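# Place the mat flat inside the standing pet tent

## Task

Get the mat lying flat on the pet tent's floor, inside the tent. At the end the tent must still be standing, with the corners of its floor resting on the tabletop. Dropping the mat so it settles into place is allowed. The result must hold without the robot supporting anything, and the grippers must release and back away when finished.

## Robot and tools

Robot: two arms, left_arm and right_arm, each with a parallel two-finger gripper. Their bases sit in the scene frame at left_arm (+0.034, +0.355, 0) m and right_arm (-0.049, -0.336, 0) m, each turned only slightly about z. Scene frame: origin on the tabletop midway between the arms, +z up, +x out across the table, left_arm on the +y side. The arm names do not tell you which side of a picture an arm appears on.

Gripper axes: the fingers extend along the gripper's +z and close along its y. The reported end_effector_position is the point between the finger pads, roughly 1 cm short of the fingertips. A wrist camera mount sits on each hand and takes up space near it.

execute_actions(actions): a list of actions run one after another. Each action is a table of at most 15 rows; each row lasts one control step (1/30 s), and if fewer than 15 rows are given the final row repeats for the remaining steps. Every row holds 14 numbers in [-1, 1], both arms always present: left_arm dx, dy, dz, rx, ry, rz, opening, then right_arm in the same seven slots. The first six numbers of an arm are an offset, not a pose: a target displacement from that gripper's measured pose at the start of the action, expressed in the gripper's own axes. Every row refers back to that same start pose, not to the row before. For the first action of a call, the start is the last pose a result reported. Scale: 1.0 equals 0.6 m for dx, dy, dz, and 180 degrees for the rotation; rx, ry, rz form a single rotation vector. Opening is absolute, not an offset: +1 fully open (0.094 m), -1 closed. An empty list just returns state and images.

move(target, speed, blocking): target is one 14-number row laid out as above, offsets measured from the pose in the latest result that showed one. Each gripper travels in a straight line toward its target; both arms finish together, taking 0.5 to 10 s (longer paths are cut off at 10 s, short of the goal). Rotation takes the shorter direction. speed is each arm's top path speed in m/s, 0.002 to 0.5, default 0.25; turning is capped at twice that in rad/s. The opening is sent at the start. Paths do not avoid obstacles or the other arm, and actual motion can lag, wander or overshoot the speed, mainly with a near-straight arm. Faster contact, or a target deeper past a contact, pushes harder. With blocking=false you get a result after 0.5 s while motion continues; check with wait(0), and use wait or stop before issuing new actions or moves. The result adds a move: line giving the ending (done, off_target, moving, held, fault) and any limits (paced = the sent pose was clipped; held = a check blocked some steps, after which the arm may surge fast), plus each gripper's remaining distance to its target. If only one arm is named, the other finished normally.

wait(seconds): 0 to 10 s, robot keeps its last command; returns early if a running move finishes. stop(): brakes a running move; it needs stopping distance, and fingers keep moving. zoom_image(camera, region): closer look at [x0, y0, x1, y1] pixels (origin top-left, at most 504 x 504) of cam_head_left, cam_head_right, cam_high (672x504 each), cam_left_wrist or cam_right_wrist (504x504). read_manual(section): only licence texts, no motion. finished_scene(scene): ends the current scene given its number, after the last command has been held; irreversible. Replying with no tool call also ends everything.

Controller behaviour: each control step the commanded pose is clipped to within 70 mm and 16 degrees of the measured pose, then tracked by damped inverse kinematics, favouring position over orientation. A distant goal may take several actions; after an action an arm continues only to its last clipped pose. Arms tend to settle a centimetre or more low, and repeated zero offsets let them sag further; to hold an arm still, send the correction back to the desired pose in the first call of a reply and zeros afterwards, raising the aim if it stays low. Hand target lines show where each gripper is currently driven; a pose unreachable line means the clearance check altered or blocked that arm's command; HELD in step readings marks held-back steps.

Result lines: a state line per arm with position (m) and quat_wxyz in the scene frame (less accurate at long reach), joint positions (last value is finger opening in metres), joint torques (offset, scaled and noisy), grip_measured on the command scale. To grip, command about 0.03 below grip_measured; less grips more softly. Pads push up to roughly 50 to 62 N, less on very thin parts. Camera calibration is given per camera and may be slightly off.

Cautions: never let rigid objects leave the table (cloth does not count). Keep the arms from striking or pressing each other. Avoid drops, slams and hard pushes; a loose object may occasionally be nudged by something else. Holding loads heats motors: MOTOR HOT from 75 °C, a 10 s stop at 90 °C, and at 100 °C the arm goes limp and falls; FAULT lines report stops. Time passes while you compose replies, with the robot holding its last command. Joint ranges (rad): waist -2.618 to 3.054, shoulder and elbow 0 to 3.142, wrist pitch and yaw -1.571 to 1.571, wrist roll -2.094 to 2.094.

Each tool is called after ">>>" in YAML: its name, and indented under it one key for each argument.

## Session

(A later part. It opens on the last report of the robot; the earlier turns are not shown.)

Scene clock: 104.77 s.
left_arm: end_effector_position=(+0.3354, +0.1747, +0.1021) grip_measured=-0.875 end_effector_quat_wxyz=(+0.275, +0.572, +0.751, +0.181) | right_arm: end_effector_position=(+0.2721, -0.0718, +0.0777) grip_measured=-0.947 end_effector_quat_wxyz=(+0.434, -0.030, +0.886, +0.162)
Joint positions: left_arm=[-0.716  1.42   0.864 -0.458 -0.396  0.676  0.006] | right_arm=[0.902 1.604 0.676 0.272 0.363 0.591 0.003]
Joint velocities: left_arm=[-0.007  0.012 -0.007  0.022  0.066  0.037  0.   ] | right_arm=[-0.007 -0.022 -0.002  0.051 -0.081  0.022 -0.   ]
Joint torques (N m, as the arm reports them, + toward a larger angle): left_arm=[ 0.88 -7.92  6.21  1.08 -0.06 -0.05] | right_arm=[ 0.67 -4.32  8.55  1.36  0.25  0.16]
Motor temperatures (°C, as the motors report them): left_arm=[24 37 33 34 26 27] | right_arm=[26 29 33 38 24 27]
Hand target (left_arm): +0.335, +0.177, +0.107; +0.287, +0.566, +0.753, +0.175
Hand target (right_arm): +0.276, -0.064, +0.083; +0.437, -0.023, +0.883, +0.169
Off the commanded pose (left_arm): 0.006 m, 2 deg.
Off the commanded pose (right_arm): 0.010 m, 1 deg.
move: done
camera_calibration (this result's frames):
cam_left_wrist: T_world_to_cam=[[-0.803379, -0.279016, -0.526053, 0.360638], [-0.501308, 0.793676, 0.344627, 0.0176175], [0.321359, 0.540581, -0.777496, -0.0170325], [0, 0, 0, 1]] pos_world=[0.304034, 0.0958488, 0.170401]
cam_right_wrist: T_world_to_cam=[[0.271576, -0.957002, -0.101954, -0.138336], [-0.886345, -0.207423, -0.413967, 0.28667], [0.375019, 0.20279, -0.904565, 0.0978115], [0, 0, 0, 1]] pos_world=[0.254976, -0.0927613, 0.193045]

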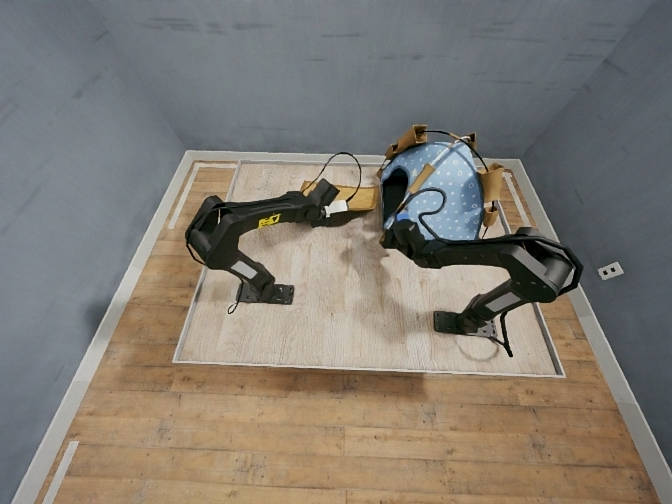

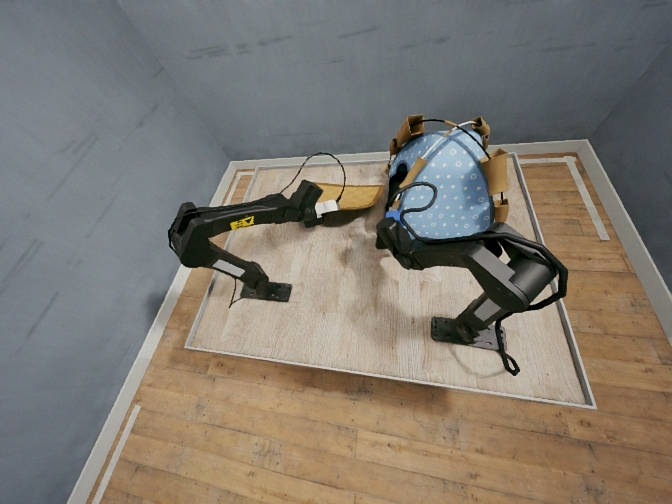

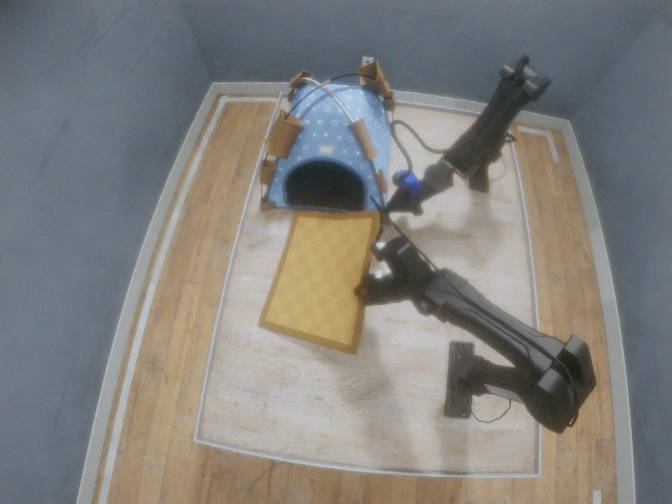

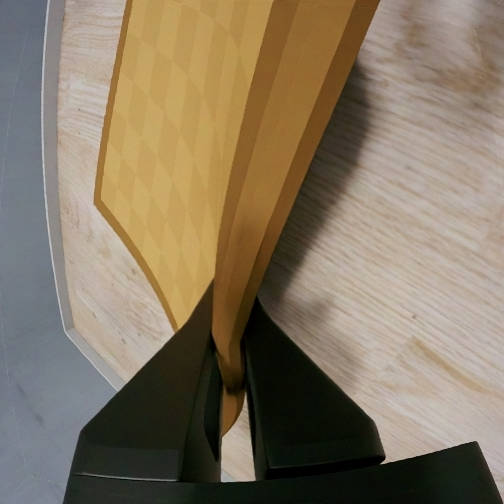

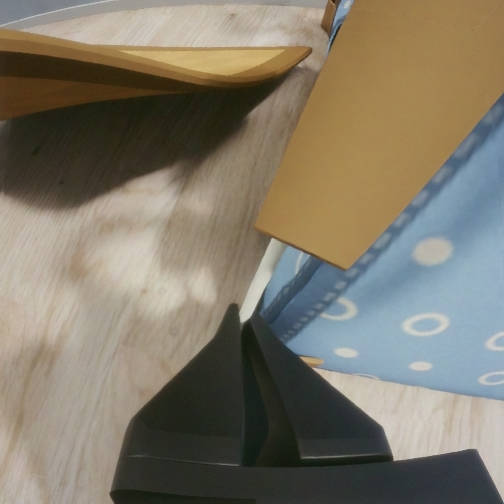

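>>> move:
  target: [0.0,-0.02,0.02,-0.15,0,0,-0.9, -0.015,0,0,0,0,0,-0.97]
  speed: 0.1

>>> move:
  target: [-0.05,-0.01,0.0,0.015,-0.075,0.035,-0.9, -0.015,0,0,0,0,0,-0.97]
  speed: 0.07

Scene clock: 107.80 s.
left_arm: end_effector_position=(+0.3366, +0.1674, +0.0925) grip_measured=-0.875 end_effector_quat_wxyz=(+0.407, +0.491, +0.690, +0.342) | right_arm: end_effector_position=(+0.2710, -0.0741, +0.0738) grip_measured=-0.947 end_effector_quat_wxyz=(+0.426, -0.035, +0.890, +0.158)
Joint positions: left_arm=[-0.934  1.506  0.56   0.188 -0.887  0.683  0.006] | right_arm=[0.895 1.604 0.676 0.254 0.35  0.583 0.003]
Joint velocities: left_arm=[-0.022 -0.007  0.002  0.007  0.037 -0.037 -0.   ] | right_arm=[ 0.002 -0.027  0.017  0.007 -0.081 -0.051  0.   ]
Joint torques (N m, as the arm reports them, + toward a larger angle): left_arm=[-0.86 -4.41  5.19  1.35 -0.59 -0.06] | right_arm=[-0.7  -6.16  7.98  1.25  0.18 -0.05]
Motor temperatures (°C, as the motors report them): left_arm=[24 36 33 34 26 27] | right_arm=[26 29 32 38 24 27]
Hand target (left_arm): +0.334, +0.171, +0.087; +0.402, +0.491, +0.688, +0.352
Hand target (right_arm): +0.278, -0.073, +0.085; +0.434, -0.030, +0.885, +0.162
Off the commanded pose (left_arm): 0.008 m, 1 deg.
Off the commanded pose (right_arm): 0.013 m, 1 deg.
move: off_target (right_arm)
camera_calibration (this result's frames):
cam_left_wrist: T_world_to_cam=[[-0.464448, -0.290977, -0.836433, 0.271159], [-0.681242, 0.720869, 0.1275, 0.120068], [0.565859, 0.629031, -0.533032, -0.140623], [0, 0, 0, 1]] pos_world=[0.287308, 0.0808044, 0.136541]
cam_right_wrist: T_world_to_cam=[[0.2776, -0.956181, -0.093033, -0.142865], [-0.890997, -0.220037, -0.397125, 0.282729], [0.359253, 0.193134, -0.913037, 0.0993698], [0, 0, 0, 1]] pos_world=[0.255871, -0.0935857, 0.189716]

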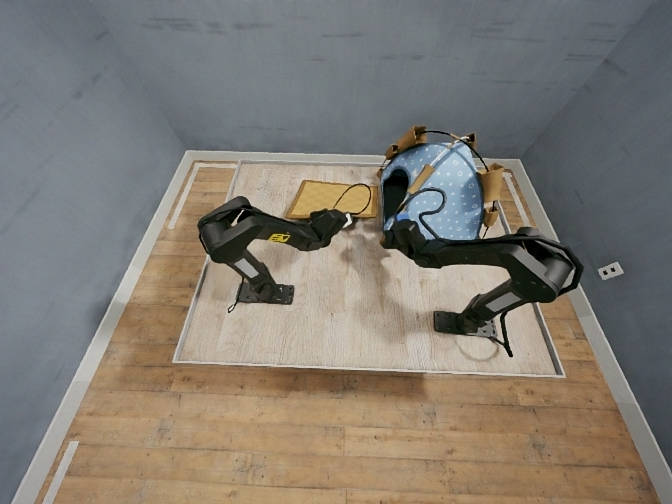

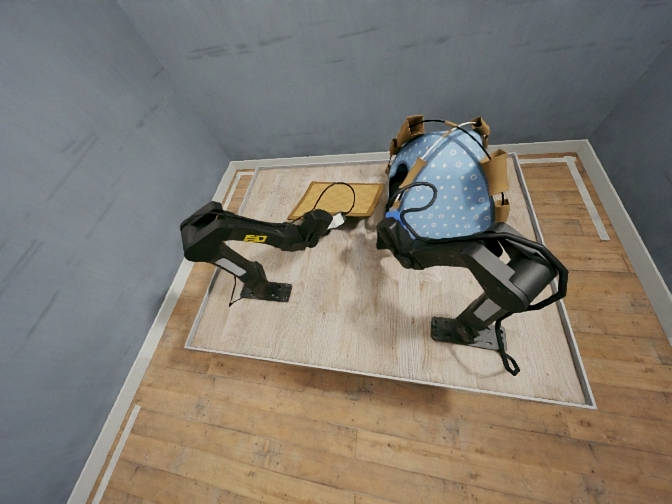

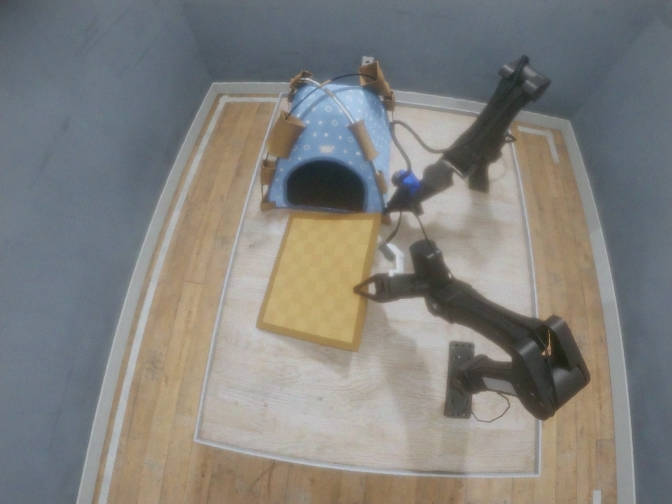

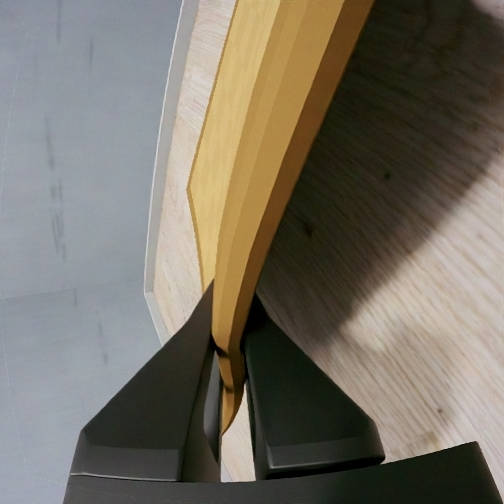

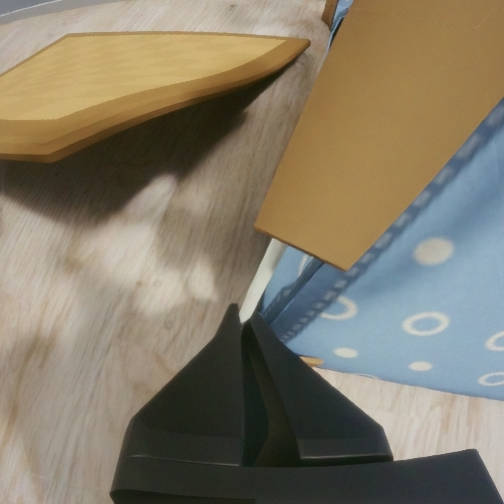

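Scene clock: 110.13 s.
left_arm: end_effector_position=(+0.3398, +0.1343, +0.0905) grip_measured=-0.875 end_effector_quat_wxyz=(+0.445, +0.580, +0.617, +0.291) | right_arm: end_effector_position=(+0.2705, -0.0755, +0.0715) grip_measured=-0.946 end_effector_quat_wxyz=(+0.421, -0.040, +0.893, +0.157)
Joint positions: left_arm=[-0.899  1.506  0.496  0.43  -0.658  0.951  0.006] | right_arm=[0.889 1.604 0.676 0.244 0.337 0.575 0.003]
Joint velocities: left_arm=[ 0.012  0.012  0.002 -0.022  0.037 -0.007 -0.   ] | right_arm=[-0.012 -0.002 -0.002  0.007  0.007  0.037  0.   ]
Joint torques (N m, as the arm reports them, + toward a larger angle): left_arm=[ 0.95 -7.09  5.18  1.53 -0.19 -0.02] | right_arm=[-0.73 -6.07  8.04  1.18  0.17 -0.05]
Motor temperatures (°C, as the motors report them): left_arm=[24 36 33 34 26 27] | right_arm=[26 29 32 37 24 27]
Hand target (left_arm): +0.340, +0.137, +0.094; +0.454, +0.574, +0.618, +0.287
Hand target (right_arm): +0.277, -0.075, +0.081; +0.426, -0.035, +0.890, +0.158
Off the commanded pose (left_arm): 0.005 m, 1 deg.
Off the commanded pose (right_arm): 0.011 m, 1 deg.
move: off_target (right_arm)
camera_calibration (this result's frames):
cam_left_wrist: T_world_to_cam=[[-0.520834, -0.148622, -0.840621, 0.261745], [-0.47201, 0.870643, 0.13852, 0.0541657], [0.711294, 0.468927, -0.523612, -0.151437], [0, 0, 0, 1]] pos_world=[0.269609, 0.0627551, 0.133231]
cam_right_wrist: T_world_to_cam=[[0.284358, -0.954663, -0.0880841, -0.146304], [-0.893213, -0.23043, -0.3861, 0.280061], [0.348298, 0.188468, -0.918242, 0.10062], [0, 0, 0, 1]] pos_world=[0.256711, -0.0941, 0.187638]

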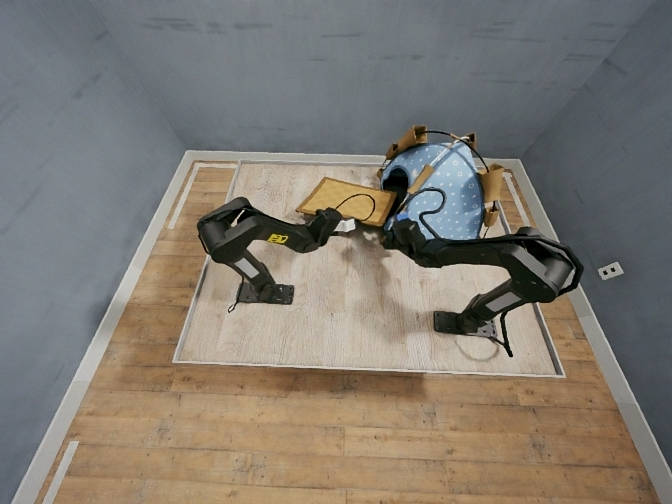

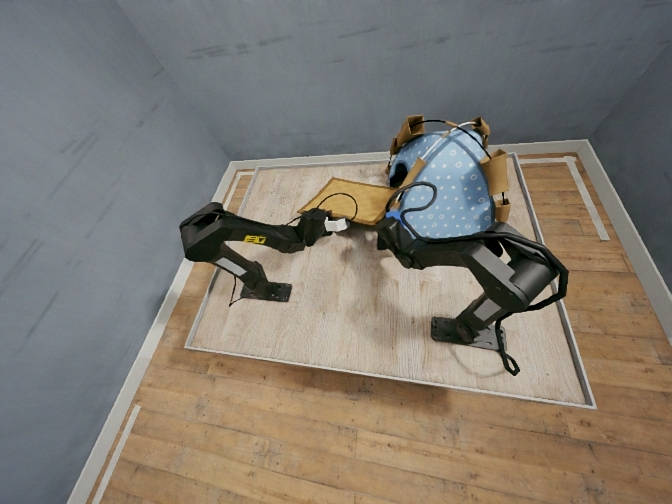

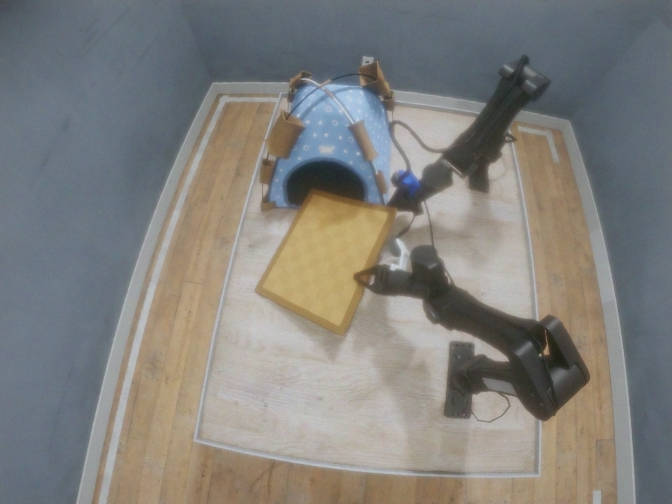

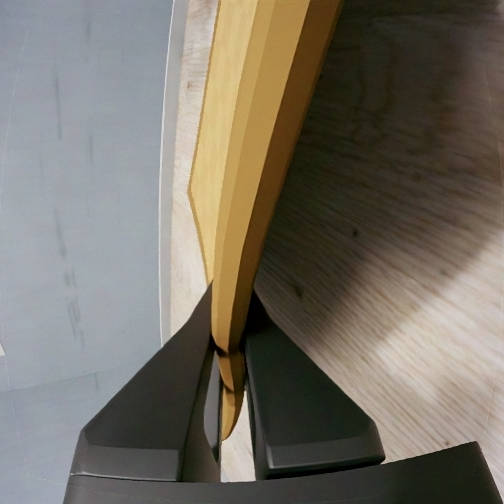

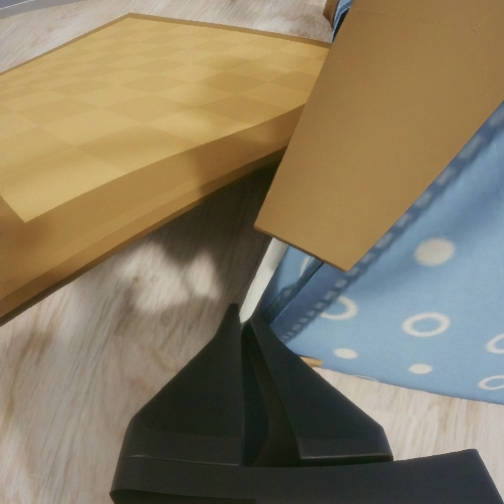

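>>> move:
  target: [0,0.03,0.06,0.25,0,0,-0.9, -0.02,0,0,0,0,0,-0.97]
  speed: 0.1

Scene clock: 114.63 s.
left_arm: end_effector_position=(+0.3779, +0.1339, +0.0902) grip_measured=-0.875 end_effector_quat_wxyz=(+0.191, +0.705, +0.682, +0.045) | right_arm: end_effector_position=(+0.2715, -0.0763, +0.0707) grip_measured=-0.946 end_effector_quat_wxyz=(+0.415, -0.045, +0.895, +0.156)
Joint positions: left_arm=[-0.552  1.753  1.278 -0.7   -0.002  1.029  0.006] | right_arm=[0.878 1.604 0.683 0.228 0.319 0.564 0.003]
Joint velocities: left_arm=[ 0.012 -0.017  0.002  0.007 -0.022  0.022 -0.001] | right_arm=[ 0.007  0.007 -0.012 -0.051 -0.022 -0.051 -0.001]
Joint torques (N m, as the arm reports them, + toward a larger angle): left_arm=[ 0.99 -7.42  9.91  0.66  0.25  0.05] | right_arm=[-0.82 -6.18  8.18  1.13  0.18 -0.06]
Motor temperatures (°C, as the motors report them): left_arm=[24 36 34 35 26 27] | right_arm=[26 30 32 37 24 27]
Hand target (left_arm): +0.380, +0.131, +0.091; +0.189, +0.706, +0.682, +0.032
Hand target (right_arm): +0.278, -0.076, +0.081; +0.421, -0.040, +0.892, +0.156
Off the commanded pose (left_arm): 0.003 m, 1 deg.
Off the commanded pose (right_arm): 0.012 m, 1 deg.
move: off_target (right_arm)
camera_calibration (this result's frames):
cam_left_wrist: T_world_to_cam=[[-0.965125, 0.0106001, -0.261574, 0.375578], [-0.106011, 0.897765, 0.427528, -0.0953717], [0.239364, 0.440348, -0.865331, 0.0344607], [0, 0, 0, 1]] pos_world=[0.34412, 0.0664655, 0.168836]
cam_right_wrist: T_world_to_cam=[[0.292803, -0.952392, -0.0849465, -0.149793], [-0.894921, -0.241677, -0.375111, 0.279383], [0.336723, 0.185854, -0.923079, 0.103034], [0, 0, 0, 1]] pos_world=[0.259192, -0.0942901, 0.187184]

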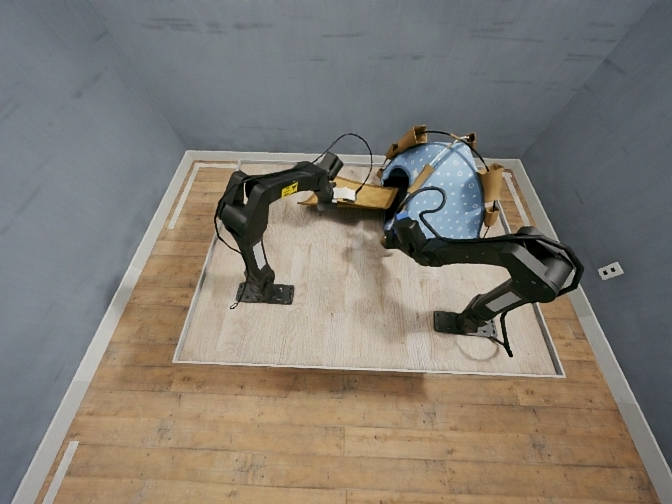

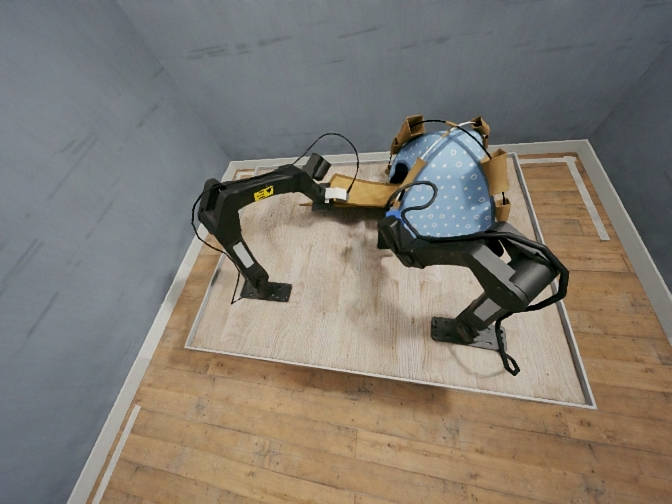

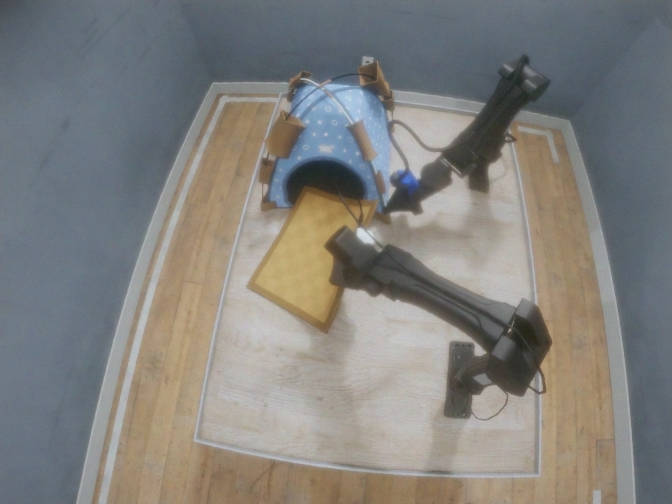

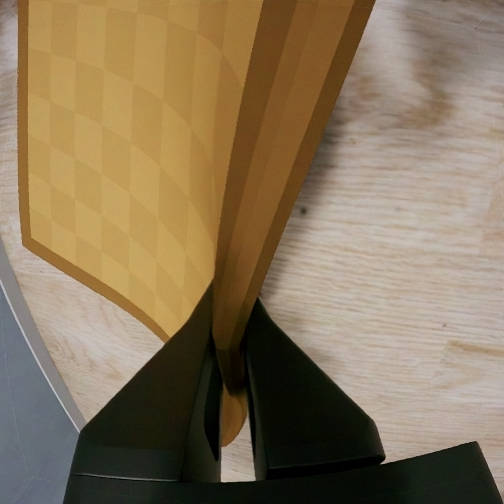

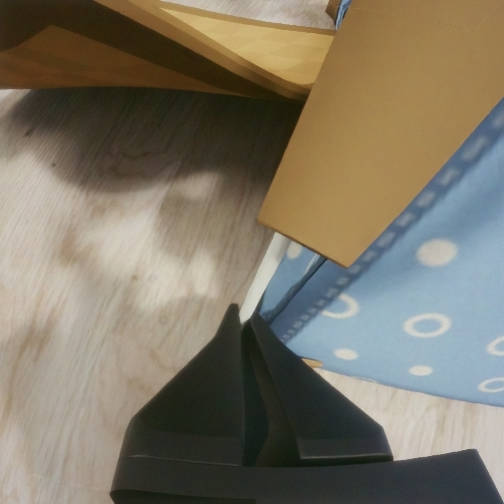

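>>> move:
  target: [-0.067,-0.015,0.008,-0.018,0.093,-0.082,-0.9, -0.02,0,0,0,0,0,-0.97]
  speed: 0.07

>>> zoom_image:
  camera: "cam_head_left"
  region: [280,120,520,300]

Scene clock: 117.97 s.
left_arm: end_effector_position=(+0.3649, +0.0944, +0.0909) grip_measured=-0.875 end_effector_quat_wxyz=(+0.118, +0.599, +0.781, +0.132) | right_arm: end_effector_position=(+0.2735, -0.0776, +0.0708) grip_measured=-0.946 end_effector_quat_wxyz=(+0.411, -0.048, +0.897, +0.155)
Joint positions: left_arm=[-0.769  1.958  1.573 -0.982 -0.293  0.547  0.006] | right_arm=[0.866 1.604 0.692 0.213 0.305 0.554 0.003]
Joint velocities: left_arm=[-0.007 -0.002  0.002  0.081 -0.022  0.037  0.   ] | right_arm=[ 0.007  0.002  0.007 -0.066  0.022 -0.007  0.001]
Joint torques (N m, as the arm reports them, + toward a larger angle): left_arm=[-0.5  -9.04  9.74  0.35 -0.46 -0.21] | right_arm=[-0.73 -6.1   8.21  1.12  0.14 -0.07]
Motor temperatures (°C, as the motors report them): left_arm=[24 36 34 34 26 27] | right_arm=[26 30 32 37 24 27]
Hand target (left_arm): +0.368, +0.094, +0.092; +0.116, +0.592, +0.784, +0.143
Hand target (right_arm): +0.279, -0.077, +0.080; +0.416, -0.045, +0.895, +0.156
Off the commanded pose (left_arm): 0.004 m, 2 deg.
Off the commanded pose (right_arm): 0.011 m, 1 deg.
move: off_target (right_arm)
camera_calibration (this result's frames):
cam_left_wrist: T_world_to_cam=[[-0.927215, -0.253108, -0.27606, 0.376003], [-0.3701, 0.732229, 0.571722, 0.0372499], [0.0574312, 0.632279, -0.772609, 0.0954663], [0, 0, 0, 1]] pos_world=[0.356939, 0.00753265, 0.156261]
cam_right_wrist: T_world_to_cam=[[0.29774, -0.951101, -0.0822067, -0.153035], [-0.896392, -0.248912, -0.366775, 0.280124], [0.328377, 0.182893, -0.926671, 0.104989], [0, 0, 0, 1]] pos_world=[0.262189, -0.0950268, 0.187452]

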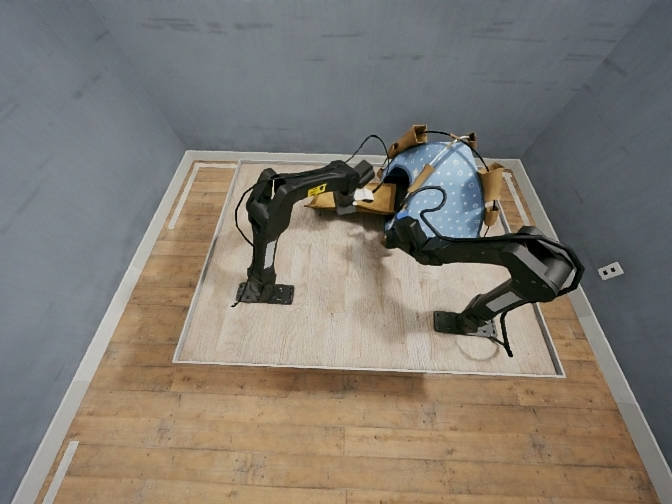

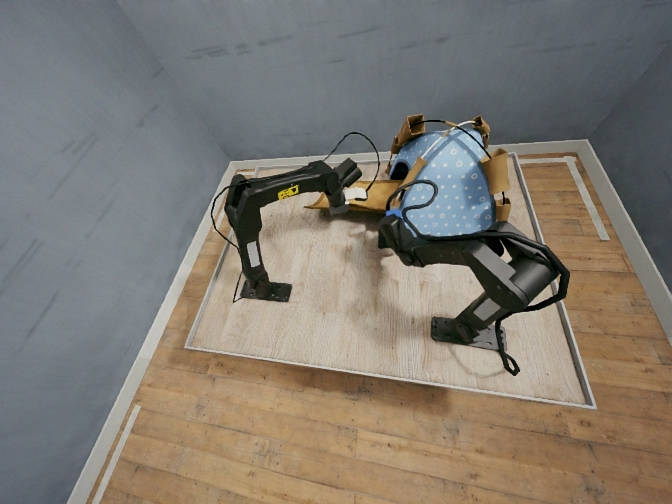

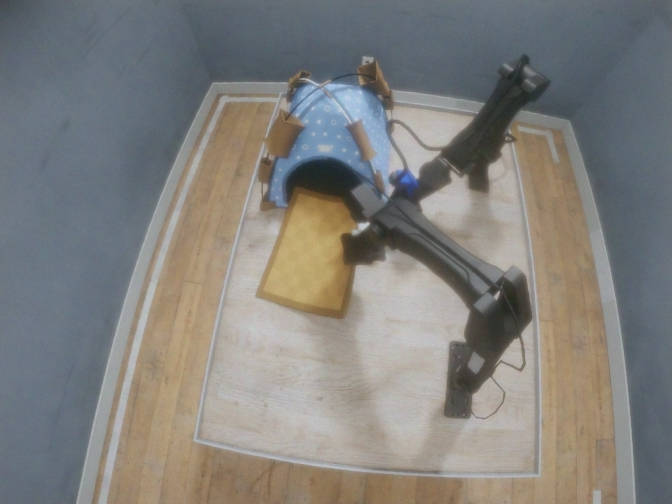

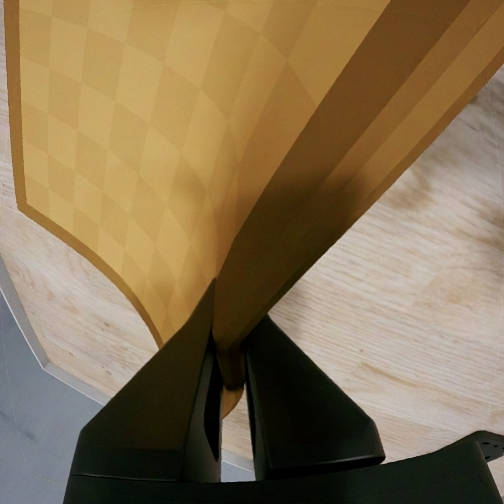

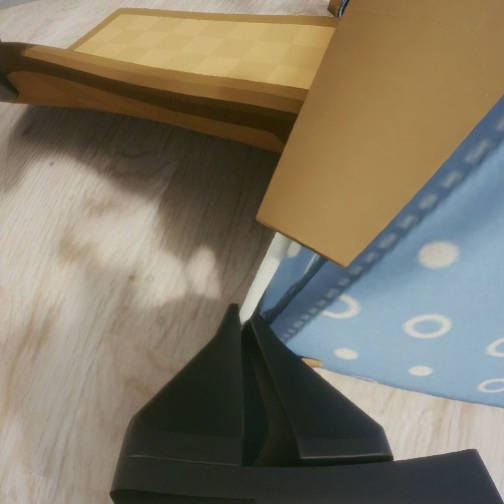

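Region (280, 120, 520, 300) of cam_head_left's 672x504 image, scaled by 2.100, with more detail than that image has; it fills the top 378 rows of this view, and the rest is white.

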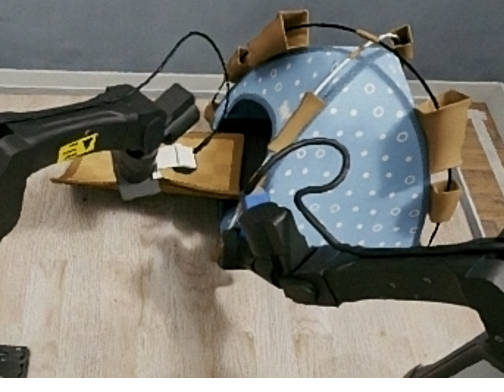

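Push along gripper −x (adds some +x).

>>> move:
  target: [-0.13,0.0,0.0,0,0,-0.03,-0.9, -0.02,0,-0.01,0,0,0,-0.97]
  speed: 0.05

>>> zoom_image:
  camera: "cam_head_left"
  region: [280,120,520,300]

Scene clock: 120.93 s.
left_arm: end_effector_position=(+0.3797, +0.0307, +0.0913) grip_measured=-0.875 end_effector_quat_wxyz=(+0.106, +0.568, +0.806, +0.128) | right_arm: end_effector_position=(+0.2754, -0.0814, +0.0698) grip_measured=-0.946 end_effector_quat_wxyz=(+0.411, -0.046, +0.898, +0.150)
Joint positions: left_arm=[-0.845  2.24   2.014 -1.198 -0.302  0.382  0.006] | right_arm=[0.857 1.604 0.692 0.207 0.305 0.549 0.003]
Joint velocities: left_arm=[-0.017 -0.002  0.017 -0.022  0.022 -0.007 -0.   ] | right_arm=[-0.002 -0.037  0.007  0.051 -0.007  0.022 -0.   ]
Joint torques (N m, as the arm reports them, + toward a larger angle): left_arm=[ -1.11 -11.59   9.88   0.53  -0.28  -0.2 ] | right_arm=[-0.4  -7.8   8.23  0.86  0.03 -0.08]
Motor temperatures (°C, as the motors report them): left_arm=[24 36 34 34 26 27] | right_arm=[26 30 33 37 24 27]
Hand target (left_arm): +0.384, +0.019, +0.094; +0.124, +0.562, +0.808, +0.126
Hand target (right_arm): +0.277, -0.080, +0.083; +0.412, -0.048, +0.897, +0.155
Off the commanded pose (left_arm): 0.013 m, 2 deg.
Off the commanded pose (right_arm): 0.014 m, 1 deg.
move: off_target (left_arm, right_arm)
camera_calibration (this result's frames):
cam_left_wrist: T_world_to_cam=[[-0.908531, -0.330216, -0.255987, 0.367219], [-0.417697, 0.703102, 0.57548, 0.107768], [-0.0100477, 0.629766, -0.77672, 0.161225], [0, 0, 0, 1]] pos_world=[0.380264, -0.0560442, 0.157212]
cam_right_wrist: T_world_to_cam=[[0.290846, -0.953812, -0.0751739, -0.156144], [-0.898902, -0.2455, -0.362913, 0.281197], [0.327695, 0.173126, -0.928786, 0.103658], [0, 0, 0, 1]] pos_world=[0.264214, -0.0978441, 0.186588]

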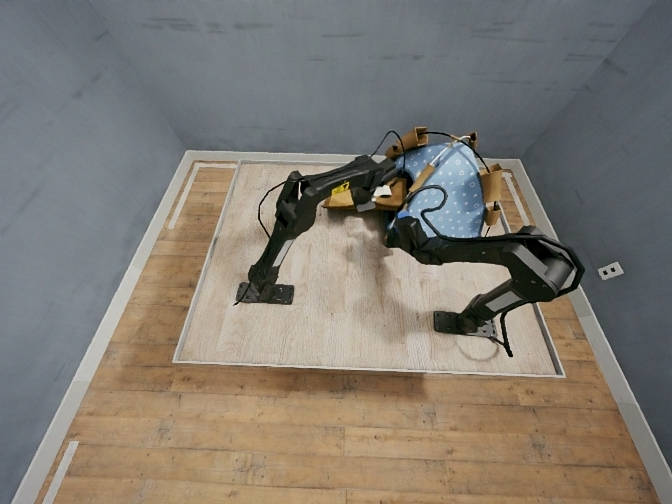

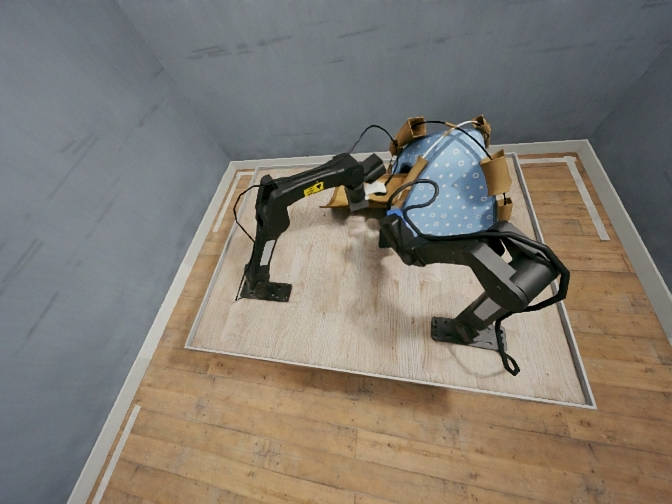

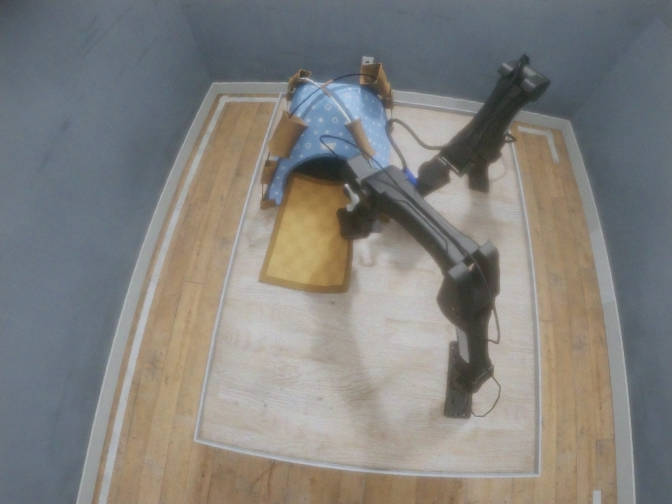

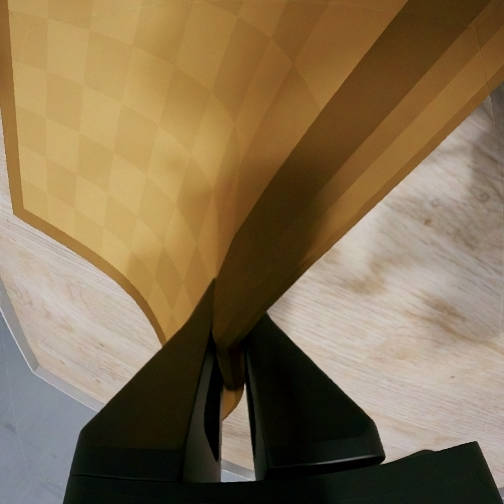

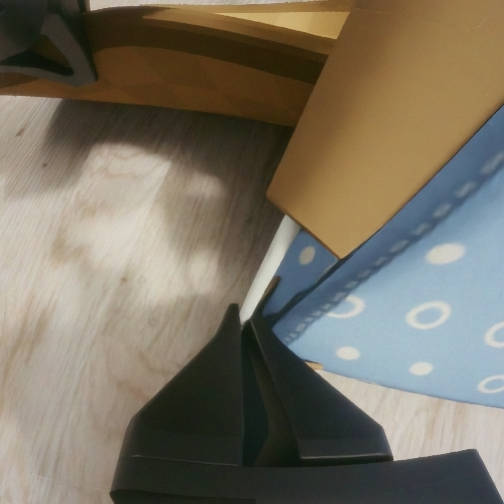

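Region (280, 120, 520, 300) of cam_head_left's 672x504 image, scaled by 2.100, with more detail than that image has; it fills the top 378 rows of this view, and the rest is white.

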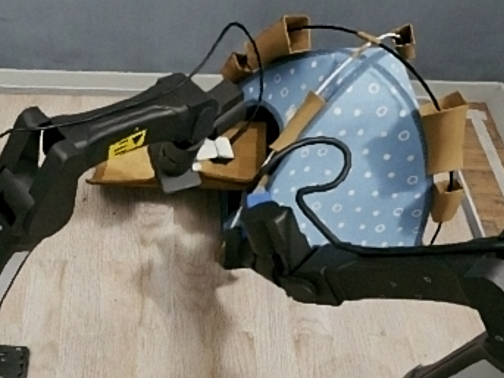

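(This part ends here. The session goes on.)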